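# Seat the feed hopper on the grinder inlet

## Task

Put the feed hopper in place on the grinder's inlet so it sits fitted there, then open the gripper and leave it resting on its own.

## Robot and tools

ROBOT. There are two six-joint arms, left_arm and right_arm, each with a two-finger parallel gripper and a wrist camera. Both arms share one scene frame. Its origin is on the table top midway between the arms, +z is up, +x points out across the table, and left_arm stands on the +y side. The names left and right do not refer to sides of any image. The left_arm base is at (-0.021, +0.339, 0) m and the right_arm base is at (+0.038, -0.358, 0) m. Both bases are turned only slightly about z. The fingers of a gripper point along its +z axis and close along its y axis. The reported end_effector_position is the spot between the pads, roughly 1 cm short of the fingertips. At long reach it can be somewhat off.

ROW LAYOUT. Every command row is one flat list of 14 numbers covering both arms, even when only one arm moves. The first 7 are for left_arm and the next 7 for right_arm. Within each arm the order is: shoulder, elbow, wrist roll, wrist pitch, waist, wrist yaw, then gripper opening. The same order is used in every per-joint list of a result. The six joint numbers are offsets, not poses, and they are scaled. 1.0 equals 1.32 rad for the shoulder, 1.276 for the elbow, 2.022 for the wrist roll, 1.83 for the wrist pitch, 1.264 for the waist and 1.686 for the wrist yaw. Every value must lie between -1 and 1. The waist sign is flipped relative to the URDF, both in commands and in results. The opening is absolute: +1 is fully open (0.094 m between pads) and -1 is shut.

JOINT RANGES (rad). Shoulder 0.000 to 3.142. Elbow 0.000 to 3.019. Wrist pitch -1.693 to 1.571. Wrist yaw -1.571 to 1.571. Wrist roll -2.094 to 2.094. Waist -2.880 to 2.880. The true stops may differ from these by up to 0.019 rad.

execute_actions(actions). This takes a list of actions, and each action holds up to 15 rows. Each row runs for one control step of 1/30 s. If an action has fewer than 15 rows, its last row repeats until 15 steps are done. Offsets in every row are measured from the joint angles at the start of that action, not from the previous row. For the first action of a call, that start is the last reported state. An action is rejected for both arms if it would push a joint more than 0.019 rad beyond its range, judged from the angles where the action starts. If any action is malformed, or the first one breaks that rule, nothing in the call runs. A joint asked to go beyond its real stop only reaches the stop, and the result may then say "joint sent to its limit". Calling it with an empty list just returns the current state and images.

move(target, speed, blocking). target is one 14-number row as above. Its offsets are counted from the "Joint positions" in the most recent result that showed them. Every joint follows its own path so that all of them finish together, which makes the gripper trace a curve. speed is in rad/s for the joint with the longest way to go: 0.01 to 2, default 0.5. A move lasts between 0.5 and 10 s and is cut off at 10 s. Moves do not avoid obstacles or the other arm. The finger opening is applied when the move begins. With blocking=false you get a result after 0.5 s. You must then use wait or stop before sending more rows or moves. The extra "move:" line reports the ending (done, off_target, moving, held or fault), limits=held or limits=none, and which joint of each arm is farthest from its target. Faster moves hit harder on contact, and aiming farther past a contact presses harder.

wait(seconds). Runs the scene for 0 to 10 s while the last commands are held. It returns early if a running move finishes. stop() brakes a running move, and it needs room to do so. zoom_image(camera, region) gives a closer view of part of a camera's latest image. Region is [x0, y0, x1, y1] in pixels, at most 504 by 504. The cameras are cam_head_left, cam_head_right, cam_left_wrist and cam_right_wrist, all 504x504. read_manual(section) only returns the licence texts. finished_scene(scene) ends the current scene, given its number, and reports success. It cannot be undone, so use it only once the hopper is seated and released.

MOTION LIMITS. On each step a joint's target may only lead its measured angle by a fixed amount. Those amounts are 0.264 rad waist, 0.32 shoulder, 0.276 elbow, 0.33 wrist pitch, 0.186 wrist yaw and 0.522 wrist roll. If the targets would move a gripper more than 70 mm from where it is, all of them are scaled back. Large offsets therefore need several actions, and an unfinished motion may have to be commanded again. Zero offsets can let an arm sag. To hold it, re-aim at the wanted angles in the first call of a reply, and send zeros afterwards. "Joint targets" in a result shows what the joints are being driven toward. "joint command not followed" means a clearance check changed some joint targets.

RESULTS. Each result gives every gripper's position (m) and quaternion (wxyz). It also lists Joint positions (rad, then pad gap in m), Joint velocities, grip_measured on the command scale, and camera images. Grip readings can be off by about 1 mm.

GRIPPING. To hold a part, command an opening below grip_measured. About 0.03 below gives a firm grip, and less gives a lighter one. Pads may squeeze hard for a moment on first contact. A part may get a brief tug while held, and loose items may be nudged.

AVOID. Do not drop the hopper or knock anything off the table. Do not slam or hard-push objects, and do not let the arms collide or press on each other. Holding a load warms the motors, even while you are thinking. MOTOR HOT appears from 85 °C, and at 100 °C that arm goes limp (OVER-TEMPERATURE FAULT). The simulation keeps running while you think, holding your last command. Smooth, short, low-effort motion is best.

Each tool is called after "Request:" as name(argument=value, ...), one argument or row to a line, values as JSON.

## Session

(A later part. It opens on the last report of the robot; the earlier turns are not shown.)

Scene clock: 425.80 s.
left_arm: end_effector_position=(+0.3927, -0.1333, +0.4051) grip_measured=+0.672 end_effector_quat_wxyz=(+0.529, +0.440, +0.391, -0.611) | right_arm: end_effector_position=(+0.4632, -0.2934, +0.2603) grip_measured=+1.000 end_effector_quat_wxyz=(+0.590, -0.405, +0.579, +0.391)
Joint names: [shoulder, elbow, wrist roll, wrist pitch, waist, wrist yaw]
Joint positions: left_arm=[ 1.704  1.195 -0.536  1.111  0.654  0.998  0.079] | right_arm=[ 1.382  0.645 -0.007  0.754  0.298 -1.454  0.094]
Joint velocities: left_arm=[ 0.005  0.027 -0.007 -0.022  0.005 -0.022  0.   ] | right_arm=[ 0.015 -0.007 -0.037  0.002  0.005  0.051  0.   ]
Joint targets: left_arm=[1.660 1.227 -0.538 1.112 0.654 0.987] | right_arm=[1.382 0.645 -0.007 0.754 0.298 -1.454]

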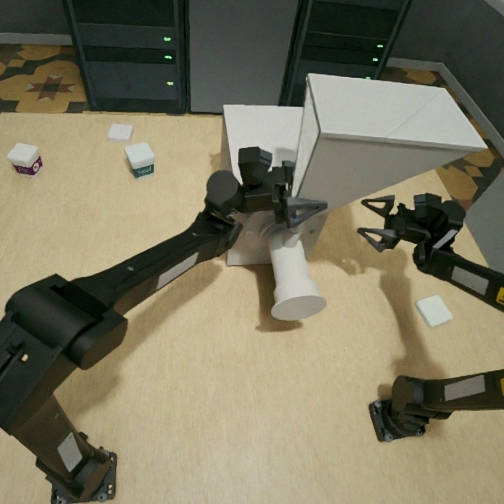

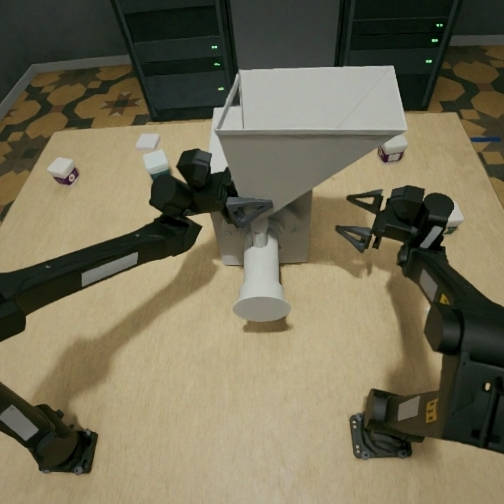

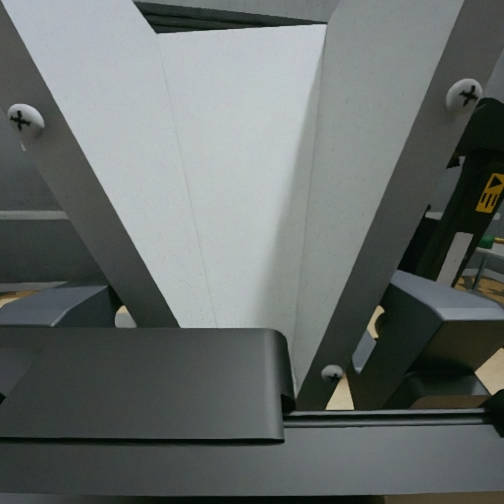

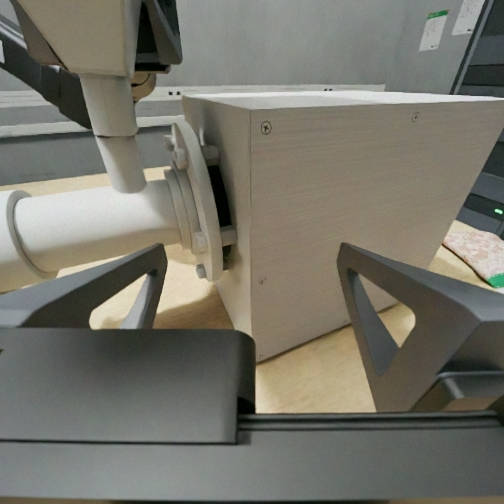

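Request:
execute_actions(
  actions=[
    [[-0.04,0.04,0,0.025,0.014,-0.008,0.5,0,0,0,0,0,0,1]],
    [[-0.038,0.03,0,0.025,0.02,-0.008,0.5,0,0,0,0,0,0,1]],
  ],
)

Request:
zoom_image(
  camera="cam_right_wrist",
  region=[60, 70, 180, 190],
)

Scene clock: 433.13 s.
left_arm: end_effector_position=(+0.3920, -0.1336, +0.4058) grip_measured=+0.672 end_effector_quat_wxyz=(+0.530, +0.440, +0.390, -0.611) | right_arm: end_effector_position=(+0.4632, -0.2934, +0.2603) grip_measured=+1.000 end_effector_quat_wxyz=(+0.590, -0.405, +0.579, +0.391)
Joint names: [shoulder, elbow, wrist roll, wrist pitch, waist, wrist yaw]
Joint positions: left_arm=[ 1.704  1.195 -0.536  1.112  0.655  0.997  0.079] | right_arm=[ 1.382  0.645 -0.007  0.754  0.298 -1.454  0.094]
Joint velocities: left_arm=[-0.015 -0.002 -0.11  -0.017 -0.005  0.007  0.   ] | right_arm=[-0.015 -0.022 -0.051 -0.012  0.005  0.081  0.   ]
Joint targets: left_arm=[1.653 1.234 -0.536 1.158 0.680 0.983] | right_arm=[1.382 0.645 -0.007 0.754 0.298 -1.454]

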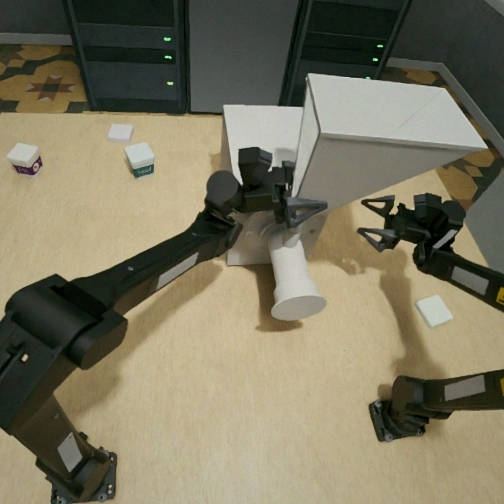

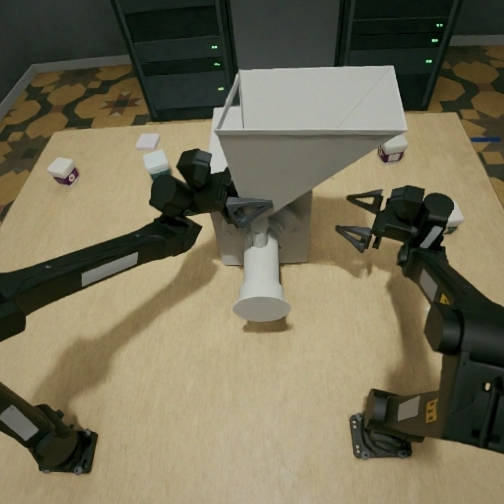

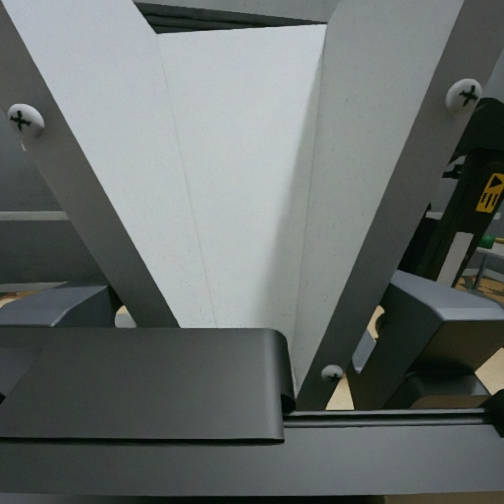

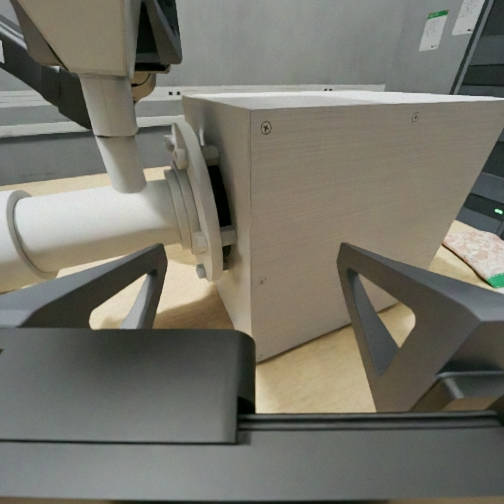

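Region (60, 70, 180, 190) of cam_right_wrist's 504x504 image, scaled by 4.200, with more detail than that image has.

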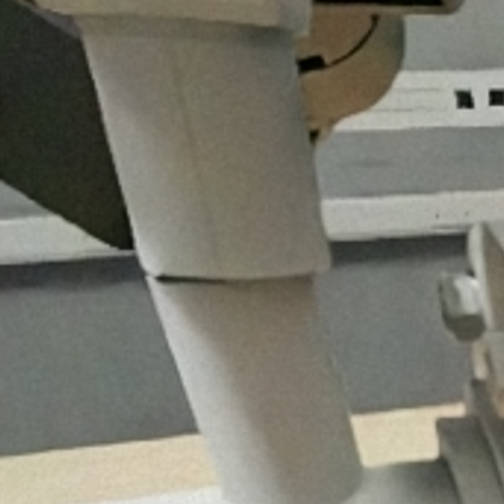

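Request:
execute_actions(
  actions=[
    [[-0.04,0.03,0.012,0.02,0.025,0.012,0.5,0,0,0,0,0,0,1]],
    [[-0.04,0.025,0.012,0.02,0.025,0.012,0.5,0,0,0,0,0,0,1]],
    [[-0.03,0.015,0,0.02,0.015,0,0.5,0,0,0,0,0,0,1]],
  ],
)

Request:
zoom_image(
  camera="cam_right_wrist",
  region=[60, 70, 180, 190],
)

Scene clock: 443.43 s.
left_arm: end_effector_position=(+0.3779, -0.1346, +0.4038) grip_measured=+0.672 end_effector_quat_wxyz=(+0.532, +0.481, +0.360, -0.596) | right_arm: end_effector_position=(+0.4632, -0.2934, +0.2603) grip_measured=+1.000 end_effector_quat_wxyz=(+0.590, -0.405, +0.579, +0.391)
Joint names: [shoulder, elbow, wrist roll, wrist pitch, waist, wrist yaw]
Joint positions: left_arm=[ 1.697  1.195 -0.463  1.112  0.66   1.066  0.079] | right_arm=[ 1.382  0.645 -0.007  0.754  0.298 -1.454  0.094]
Joint velocities: left_arm=[-0.005  0.017  0.007 -0.002  0.015  0.051 -0.   ] | right_arm=[ 0.005 -0.012  0.022  0.002  0.015  0.081  0.   ]
Joint targets: left_arm=[1.658 1.214 -0.468 1.149 0.679 1.060] | right_arm=[1.382 0.645 -0.007 0.754 0.298 -1.454]

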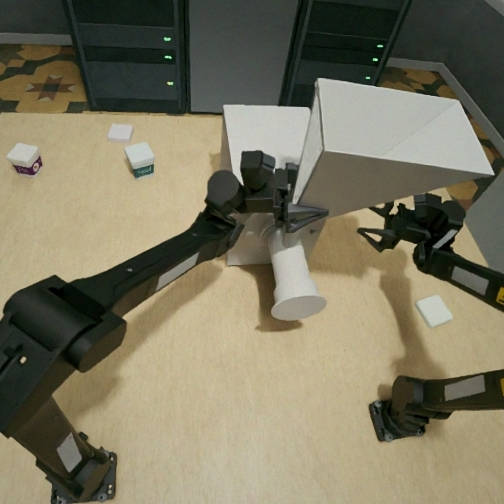

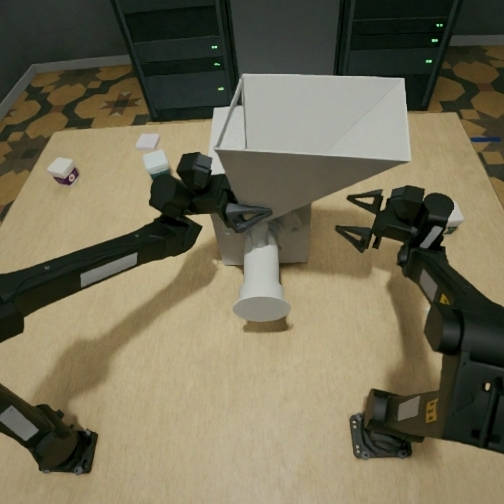

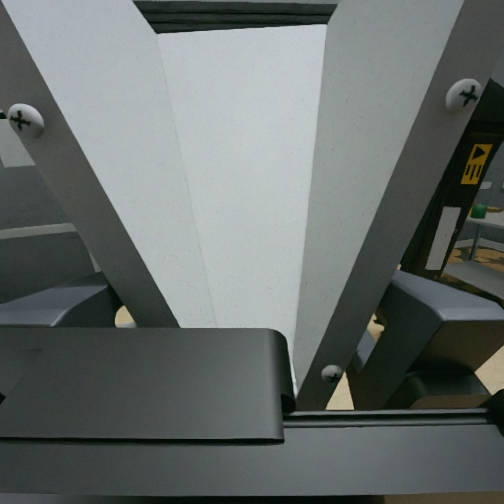

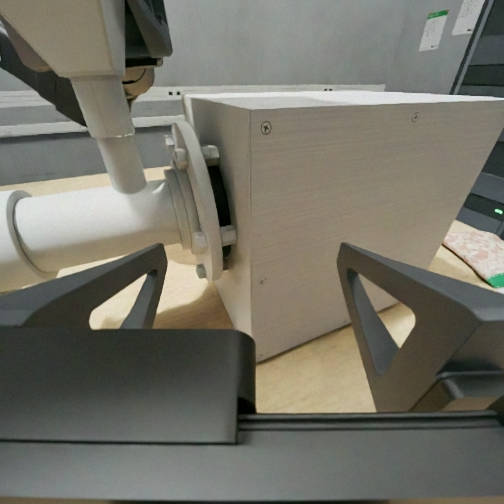

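Region (60, 70, 180, 190) of cam_right_wrist's 504x504 image, scaled by 4.200, with more detail than that image has.

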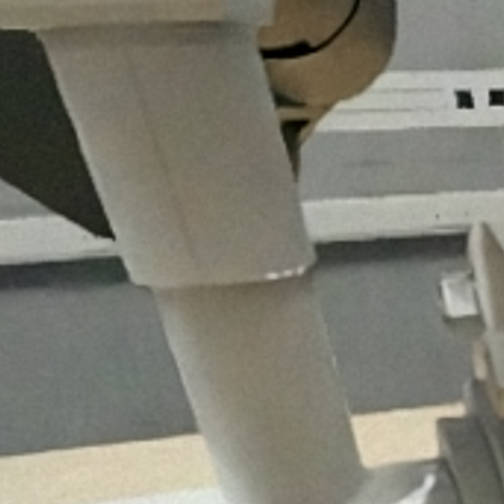

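Request:
execute_actions(
  actions=[
    [[-0.035,0.04,0,0.02,0,-0.03,0.5,0,0,0,0,0,0,1]],
    [[-0.03,0.04,-0.008,0.02,0,-0.033,0.5,0,0,0,0,0,0,1]],
    [[-0.025,0.03,-0.008,0.02,0,-0.02,0.5,0,0,0,0,0,0,1]],
  ],
)

Request:
zoom_image(
  camera="cam_right_wrist",
  region=[60, 70, 180, 190],
)

Request:
zoom_image(
  camera="cam_head_right",
  region=[230, 200, 290, 260],
)

Scene clock: 454.17 s.
left_arm: end_effector_position=(+0.3879, -0.1356, +0.4067) grip_measured=+0.672 end_effector_quat_wxyz=(+0.542, +0.453, +0.376, -0.600) | right_arm: end_effector_position=(+0.4632, -0.2934, +0.2603) grip_measured=+1.000 end_effector_quat_wxyz=(+0.590, -0.405, +0.579, +0.391)
Joint names: [shoulder, elbow, wrist roll, wrist pitch, waist, wrist yaw]
Joint positions: left_arm=[ 1.701  1.195 -0.488  1.112  0.661  1.003  0.079] | right_arm=[ 1.382  0.645 -0.007  0.754  0.298 -1.454  0.094]
Joint velocities: left_arm=[-0.024 -0.002  0.022 -0.012  0.015  0.007 -0.   ] | right_arm=[-0.015  0.007 -0.095  0.017  0.005 -0.022  0.   ]
Joint targets: left_arm=[1.667 1.234 -0.495 1.149 0.661 0.976] | right_arm=[1.382 0.645 -0.007 0.754 0.298 -1.454]

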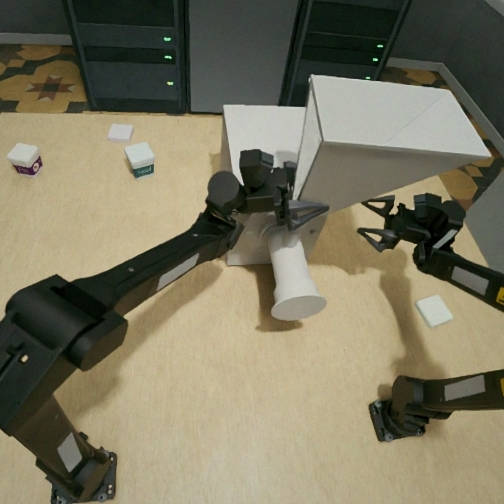

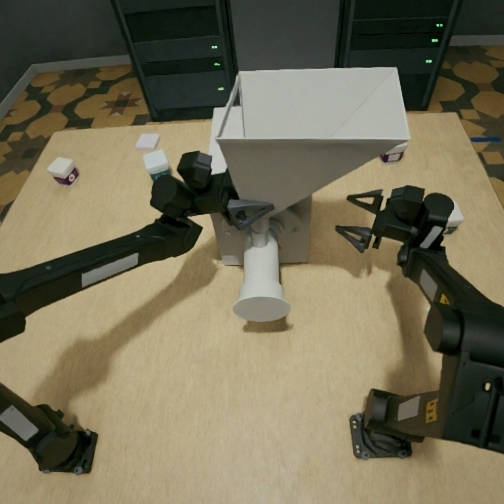

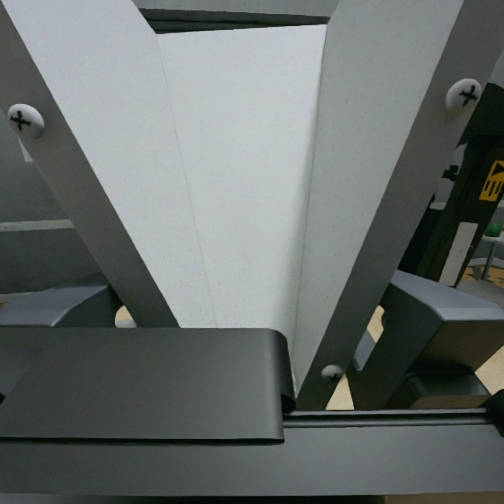

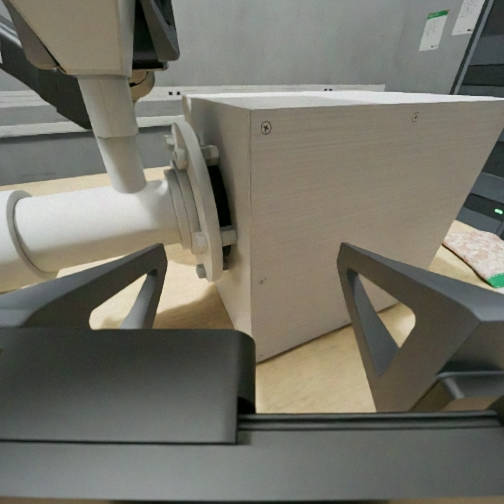

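Region (60, 70, 180, 190) of cam_right_wrist's 504x504 image, scaled by 4.200, with more detail than that image has.

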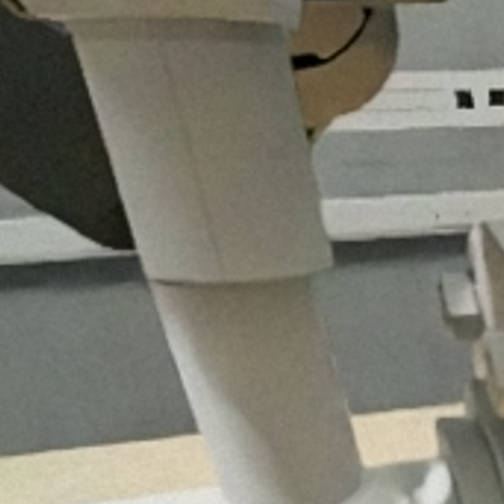

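Region (230, 200, 290, 260) of cam_head_right's 504x504 image, scaled by 8.400, with more detail than that image has.

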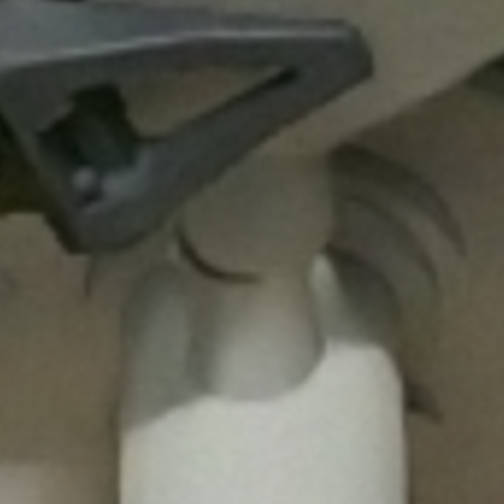

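Now too far out radially ~3 mm; pull in slowly.

Request:
execute_actions(
  actions=[
    [[-0.05,0.02,0,0.02,0,-0.012,0.5,0,0,0,0,0,0,1]],
    [[-0.055,0.012,0,0.02,0,-0.012,0.5,0,0,0,0,0,0,1]],
  ],
)

Request:
zoom_image(
  camera="cam_right_wrist",
  region=[60, 70, 180, 190],
)

Request:
zoom_image(
  camera="cam_head_right",
  region=[230, 200, 290, 260],
)

Scene clock: 461.67 s.
left_arm: end_effector_position=(+0.3873, -0.1348, +0.4063) grip_measured=+0.672 end_effector_quat_wxyz=(+0.544, +0.452, +0.377, -0.599) | right_arm: end_effector_position=(+0.4632, -0.2934, +0.2603) grip_measured=+1.000 end_effector_quat_wxyz=(+0.590, -0.405, +0.579, +0.391)
Joint names: [shoulder, elbow, wrist roll, wrist pitch, waist, wrist yaw]
Joint positions: left_arm=[ 1.698  1.19  -0.483  1.112  0.661  0.999  0.079] | right_arm=[ 1.382  0.645 -0.007  0.754  0.298 -1.454  0.094]
Joint velocities: left_arm=[-0.024  0.002 -0.066  0.007  0.005 -0.007  0.   ] | right_arm=[-0.005 -0.027  0.037 -0.017  0.005  0.007  0.   ]
Joint targets: left_arm=[1.629 1.210 -0.488 1.149 0.661 0.982] | right_arm=[1.382 0.645 -0.007 0.754 0.298 -1.454]

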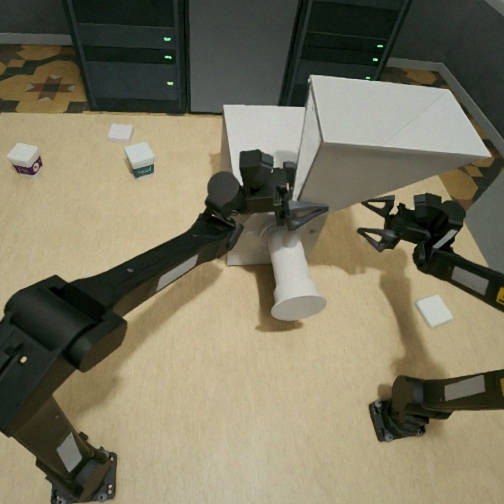

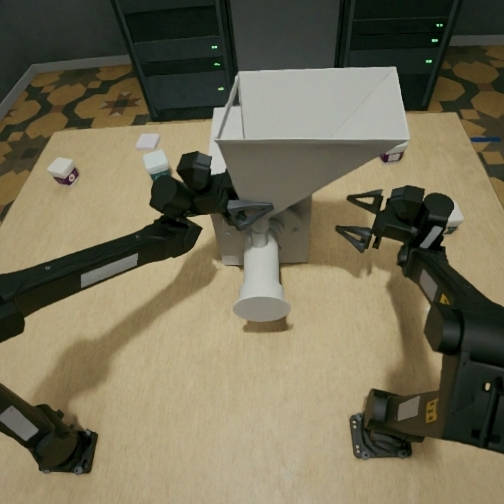

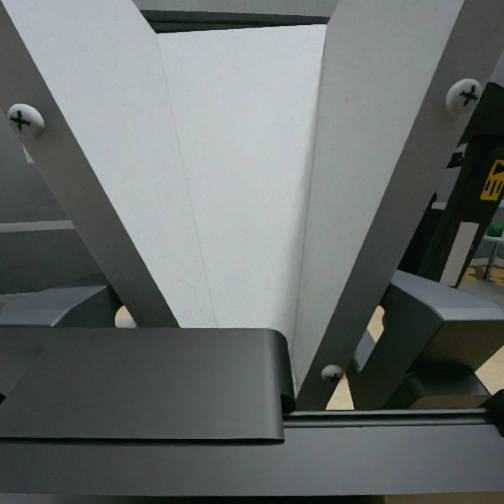

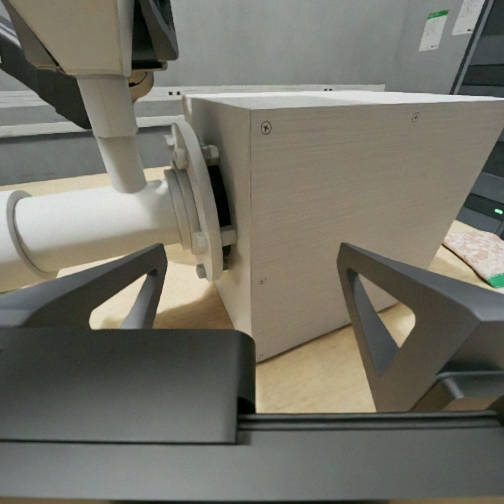

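Region (60, 70, 180, 190) of cam_right_wrist's 504x504 image, scaled by 4.200, with more detail than that image has.

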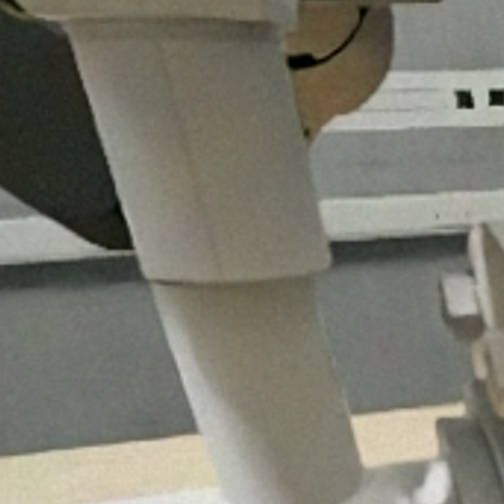

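Region (230, 200, 290, 260) of cam_head_right's 504x504 image, scaled by 8.400, with more detail than that image has.

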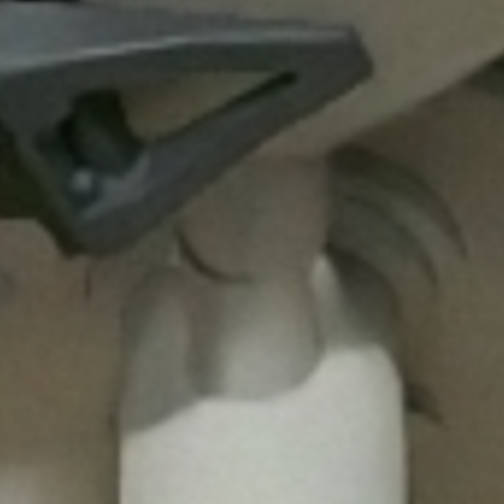

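Request:
execute_actions(
  actions=[
    [[-0.056,0.012,-0.003,0.005,-0.01,-0.008,0.5,0,0,0,0,0,0,1]],
    [[-0.056,0.012,-0.003,0.005,-0.01,-0.008,0.5,0,0,0,0,0,0,1]],
  ],
)

Request:
zoom_image(
  camera="cam_right_wrist",
  region=[60, 70, 180, 190],
)

Request:
zoom_image(
  camera="cam_head_right",
  region=[230, 200, 290, 260],
)

Scene clock: 470.63 s.
left_arm: end_effector_position=(+0.3852, -0.1321, +0.4063) grip_measured=+0.672 end_effector_quat_wxyz=(+0.544, +0.452, +0.378, -0.598) | right_arm: end_effector_position=(+0.4632, -0.2934, +0.2603) grip_measured=+1.000 end_effector_quat_wxyz=(+0.590, -0.405, +0.579, +0.391)
Joint names: [shoulder, elbow, wrist roll, wrist pitch, waist, wrist yaw]
Joint positions: left_arm=[ 1.689  1.178 -0.482  1.112  0.659  0.999  0.079] | right_arm=[ 1.382  0.645 -0.007  0.754  0.298 -1.454  0.094]
Joint velocities: left_arm=[-0.015 -0.002 -0.022  0.002  0.024 -0.007  0.   ] | right_arm=[ 0.005 -0.007 -0.051 -0.002  0.015  0.022  0.   ]
Joint targets: left_arm=[1.620 1.199 -0.489 1.122 0.647 0.986] | right_arm=[1.382 0.645 -0.007 0.754 0.298 -1.454]

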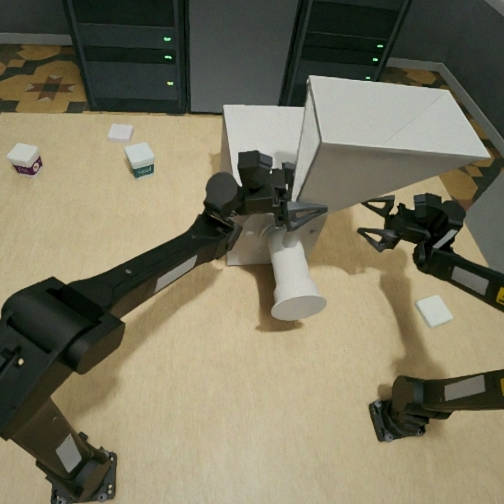

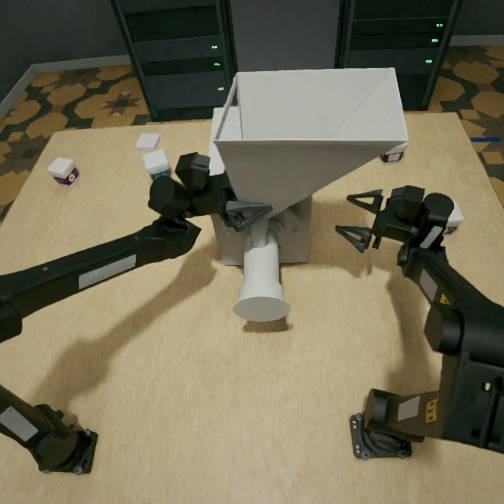

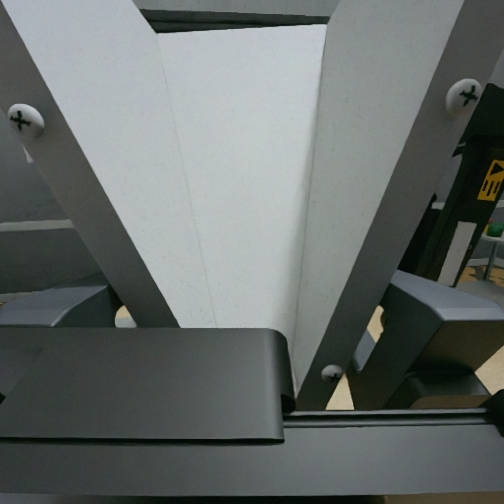

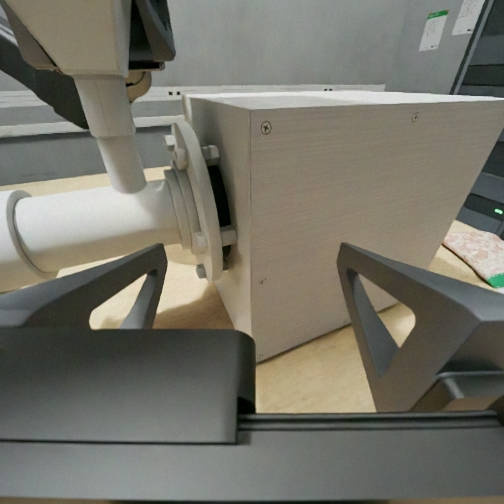

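Region (60, 70, 180, 190) of cam_right_wrist's 504x504 image, scaled by 4.200, with more detail than that image has.

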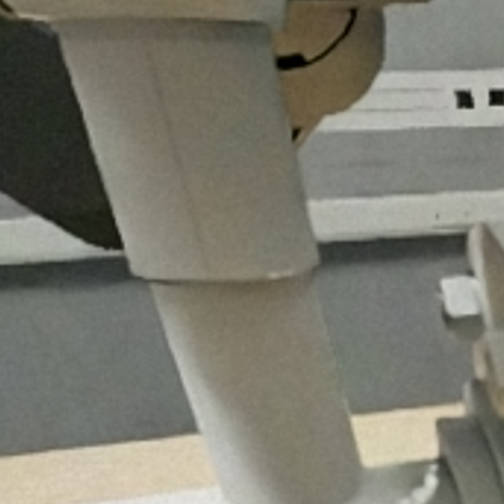

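Region (230, 200, 290, 260) of cam_head_right's 504x504 image, scaled by 8.400, with more detail than that image has.

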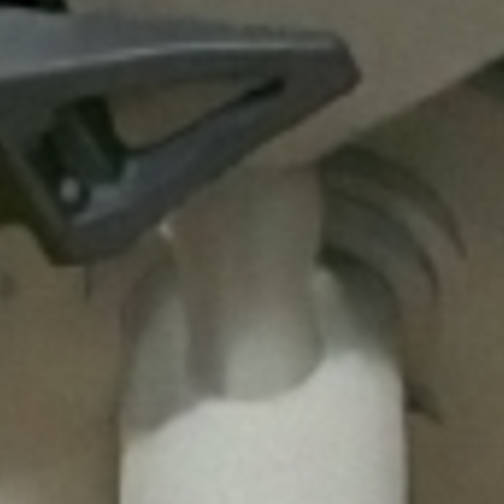

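Request:
execute_actions(
  actions=[
    [[-0.025,0.078,0,0.005,-0.012,-0.008,0.5,0,0,0,0,0,0,1]],
    [[-0.02,0.085,0,0.005,-0.013,-0.008,0.5,0,0,0,0,0,0,1]],
    [[-0.025,0.02,0,0.015,0,-0.008,0.5,0,0,0,0,0,0,1]],
  ],
)

Request:
zoom_image(
  camera="cam_right_wrist",
  region=[60, 70, 180, 190],
)

Request:
zoom_image(
  camera="cam_head_right",
  region=[230, 200, 290, 260],
)

Scene clock: 480.57 s.
left_arm: end_effector_position=(+0.3843, -0.1326, +0.4057) grip_measured=+0.672 end_effector_quat_wxyz=(+0.539, +0.457, +0.375, -0.599) | right_arm: end_effector_position=(+0.4632, -0.2934, +0.2603) grip_measured=+1.000 end_effector_quat_wxyz=(+0.590, -0.405, +0.579, +0.391)
Joint names: [shoulder, elbow, wrist roll, wrist pitch, waist, wrist yaw]
Joint positions: left_arm=[ 1.692  1.184 -0.485  1.112  0.659  1.014  0.079] | right_arm=[ 1.382  0.645 -0.007  0.754  0.298 -1.454  0.094]
Joint velocities: left_arm=[ 0.005  0.012 -0.037  0.017  0.024 -0.007  0.   ] | right_arm=[-0.005 -0.012 -0.007 -0.017  0.005  0.022  0.   ]
Joint targets: left_arm=[1.659 1.210 -0.485 1.140 0.659 0.998] | right_arm=[1.382 0.645 -0.007 0.754 0.298 -1.454]

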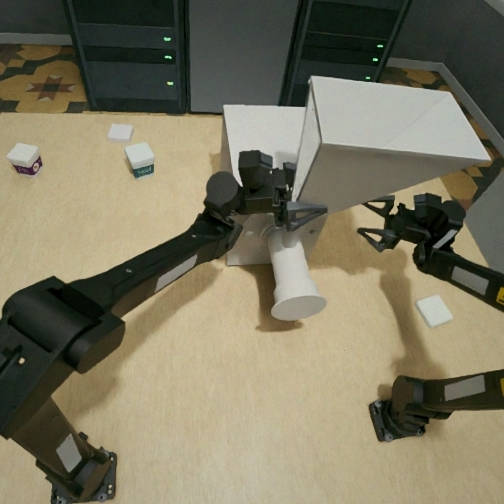

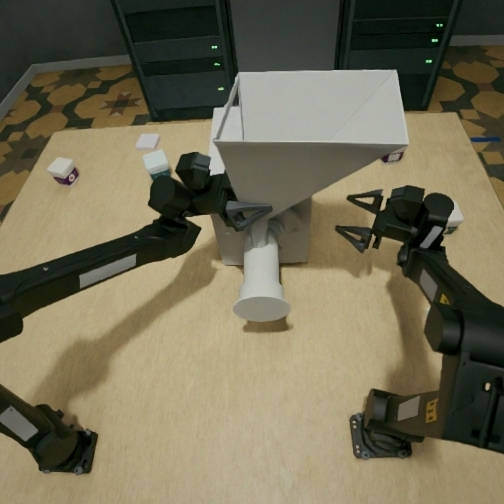

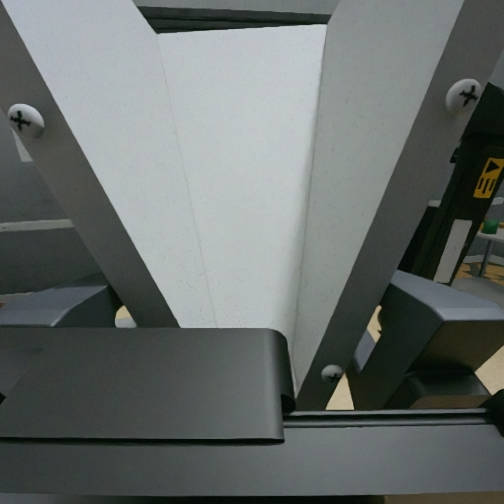

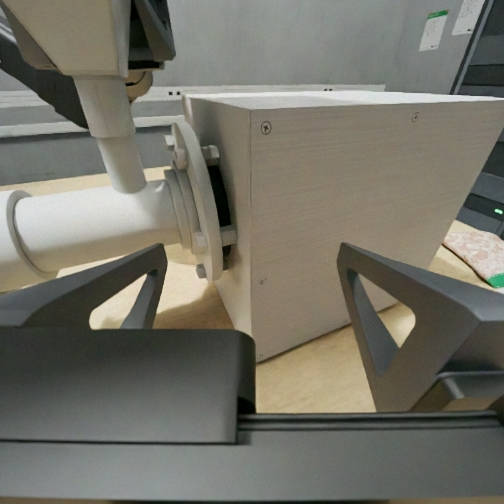

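Region (60, 70, 180, 190) of cam_right_wrist's 504x504 image, scaled by 4.200, with more detail than that image has.

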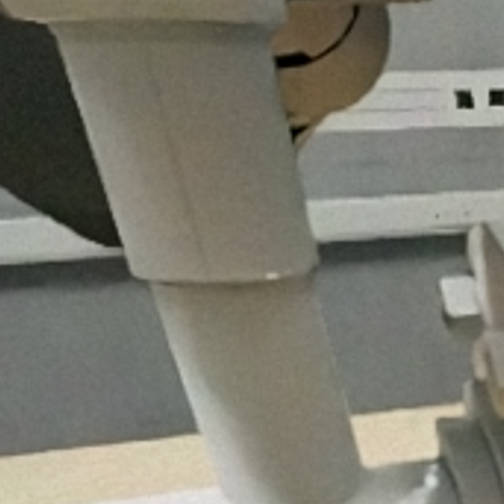

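Region (230, 200, 290, 260) of cam_head_right's 504x504 image, scaled by 8.400, with more detail than that image has.

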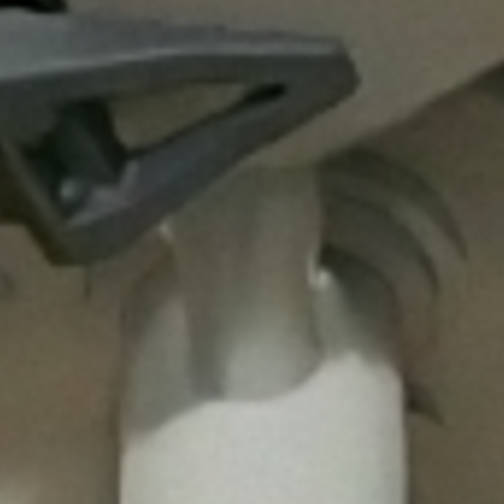

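Request:
execute_actions(
  actions=[
    [[-0.035,0.04,0.003,0.015,-0.008,-0.027,0.5,0,0,0,0,0,0,1]],
    [[-0.02,0.02,0,0.015,0,-0.014,0.5,0,0,0,0,0,0,1]],
  ],
)

Request:
zoom_image(
  camera="cam_right_wrist",
  region=[60, 70, 180, 190],
)

Request:
zoom_image(
  camera="cam_head_right",
  region=[230, 200, 290, 260],
)

Scene clock: 490.07 s.
left_arm: end_effector_position=(+0.3876, -0.1327, +0.4061) grip_measured=+0.672 end_effector_quat_wxyz=(+0.544, +0.449, +0.379, -0.599) | right_arm: end_effector_position=(+0.4632, -0.2934, +0.2603) grip_measured=+1.000 end_effector_quat_wxyz=(+0.590, -0.405, +0.579, +0.391)
Joint names: [shoulder, elbow, wrist roll, wrist pitch, waist, wrist yaw]
Joint positions: left_arm=[ 1.694  1.183 -0.486  1.112  0.659  0.994  0.079] | right_arm=[ 1.382  0.645 -0.007  0.754  0.298 -1.454  0.094]
Joint velocities: left_arm=[-0.015  0.002 -0.022  0.007  0.005 -0.022 -0.   ] | right_arm=[ 0.015 -0.022  0.037  0.022 -0.005 -0.066  0.   ]
Joint targets: left_arm=[1.666 1.210 -0.486 1.140 0.659 0.971] | right_arm=[1.382 0.645 -0.007 0.754 0.298 -1.454]

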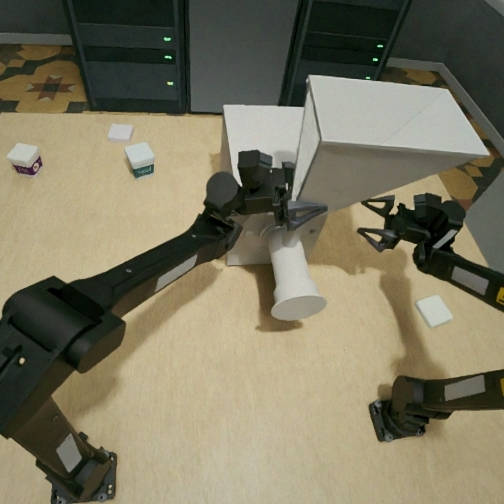

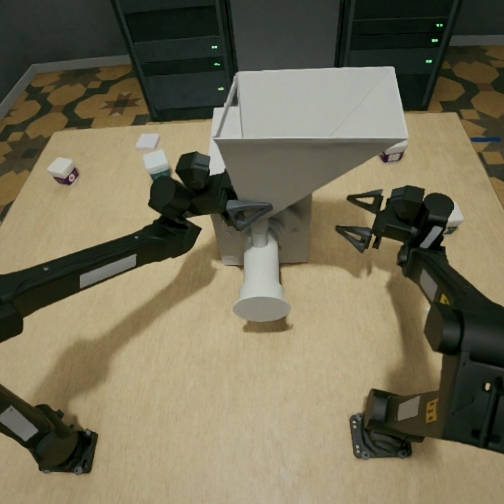

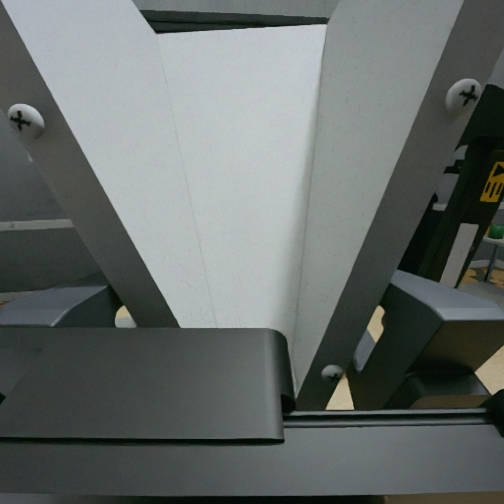

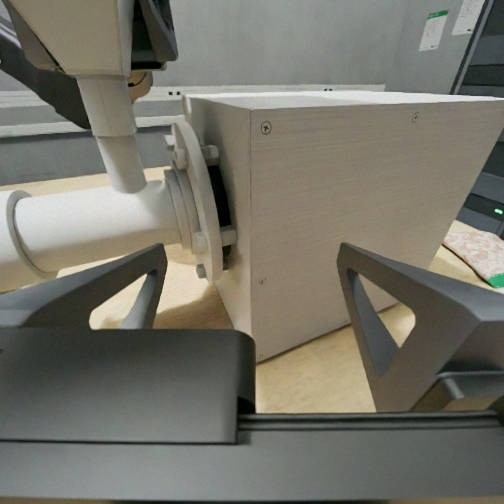

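Region (60, 70, 180, 190) of cam_right_wrist's 504x504 image, scaled by 4.200, with more detail than that image has.

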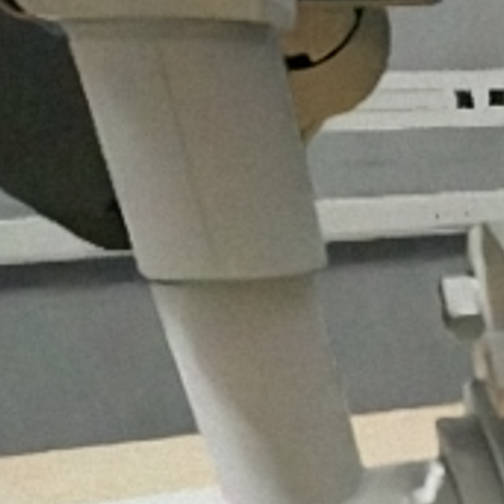

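Region (230, 200, 290, 260) of cam_head_right's 504x504 image, scaled by 8.400, with more detail than that image has.

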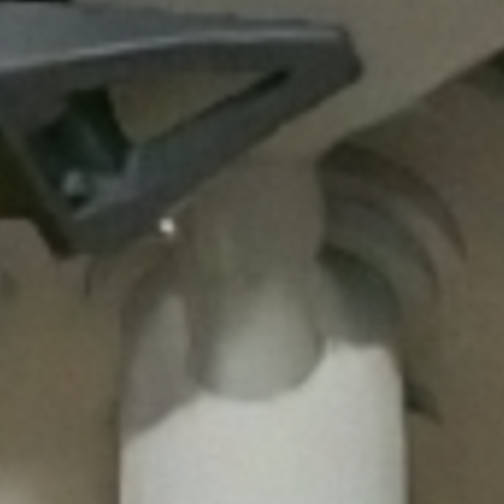

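Request:
execute_actions(
  actions=[
    [[-0.054,0.014,0,0.005,-0.018,-0.008,0.5,0,0,0,0,0,0,1]],
    [[-0.054,0.014,0,0.005,-0.018,-0.008,0.5,0,0,0,0,0,0,1]],
    [[-0.025,0.02,0,0.015,0,-0.012,0.5,0,0,0,0,0,0,1]],
  ],
)

Request:
zoom_image(
  camera="cam_right_wrist",
  region=[60, 70, 180, 190],
)

Request:
zoom_image(
  camera="cam_head_right",
  region=[230, 200, 290, 260],
)

Scene clock: 501.60 s.
left_arm: end_effector_position=(+0.3879, -0.1290, +0.4049) grip_measured=+0.672 end_effector_quat_wxyz=(+0.544, +0.448, +0.383, -0.598) | right_arm: end_effector_position=(+0.4632, -0.2934, +0.2603) grip_measured=+1.000 end_effector_quat_wxyz=(+0.590, -0.405, +0.579, +0.391)
Joint names: [shoulder, elbow, wrist roll, wrist pitch, waist, wrist yaw]
Joint positions: left_arm=[ 1.687  1.173 -0.487  1.112  0.653  0.995  0.079] | right_arm=[ 1.382  0.645 -0.007  0.754  0.298 -1.454  0.094]
Joint velocities: left_arm=[-0.005 -0.007  0.081  0.002  0.024  0.022 -0.   ] | right_arm=[-0.015  0.007 -0.007  0.012  0.005  0.037  0.   ]
Joint targets: left_arm=[1.654 1.198 -0.487 1.139 0.653 0.977] | right_arm=[1.382 0.645 -0.007 0.754 0.298 -1.454]

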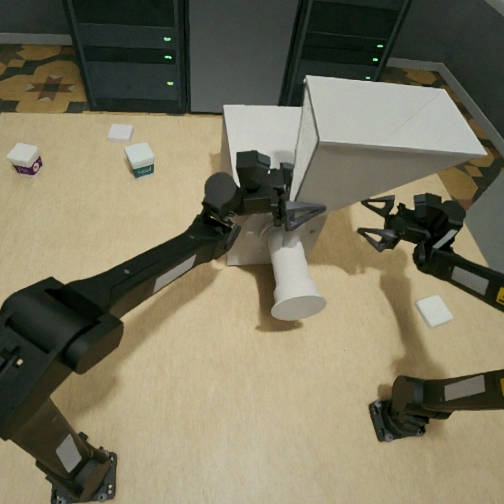

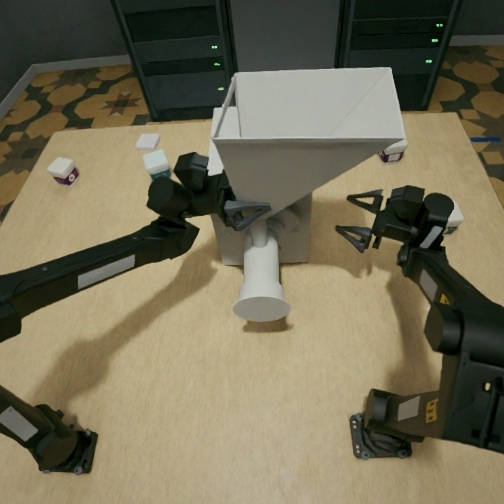

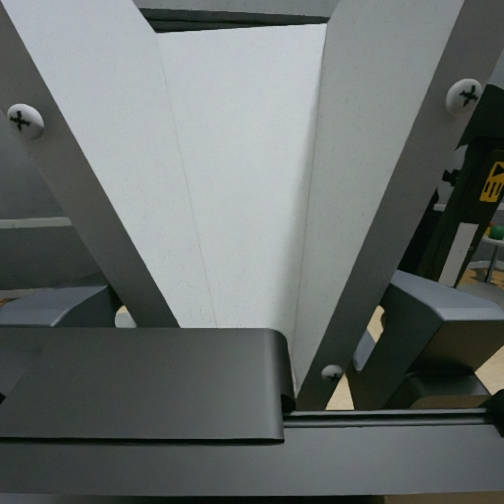

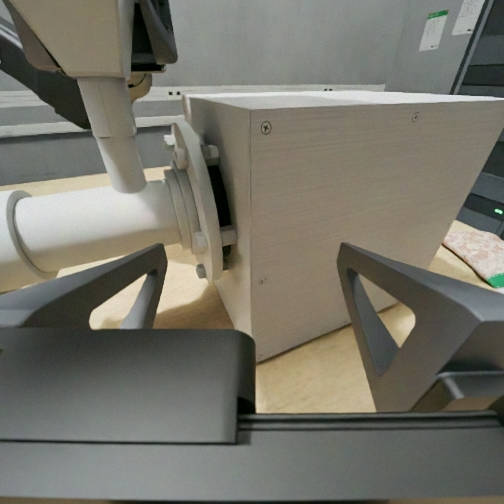

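Region (60, 70, 180, 190) of cam_right_wrist's 504x504 image, scaled by 4.200, with more detail than that image has.

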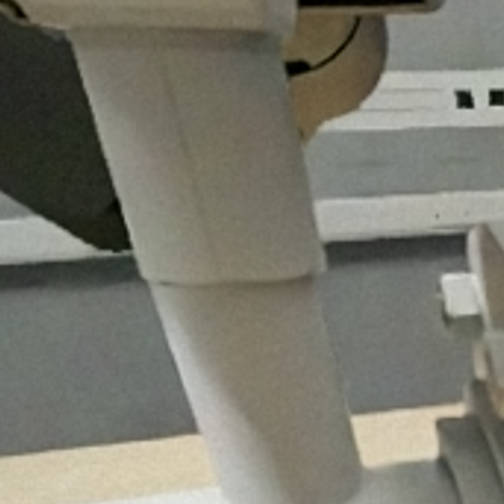

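Region (230, 200, 290, 260) of cam_head_right's 504x504 image, scaled by 8.400, with more detail than that image has.

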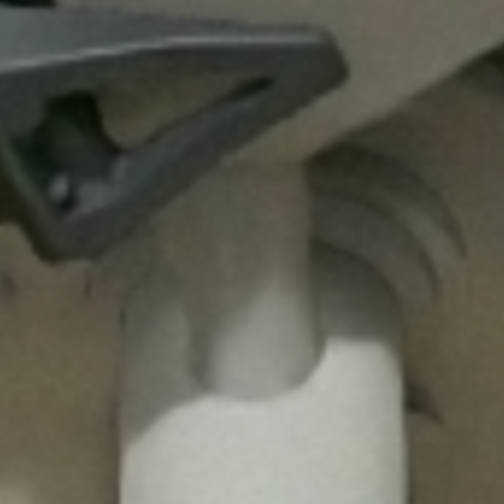

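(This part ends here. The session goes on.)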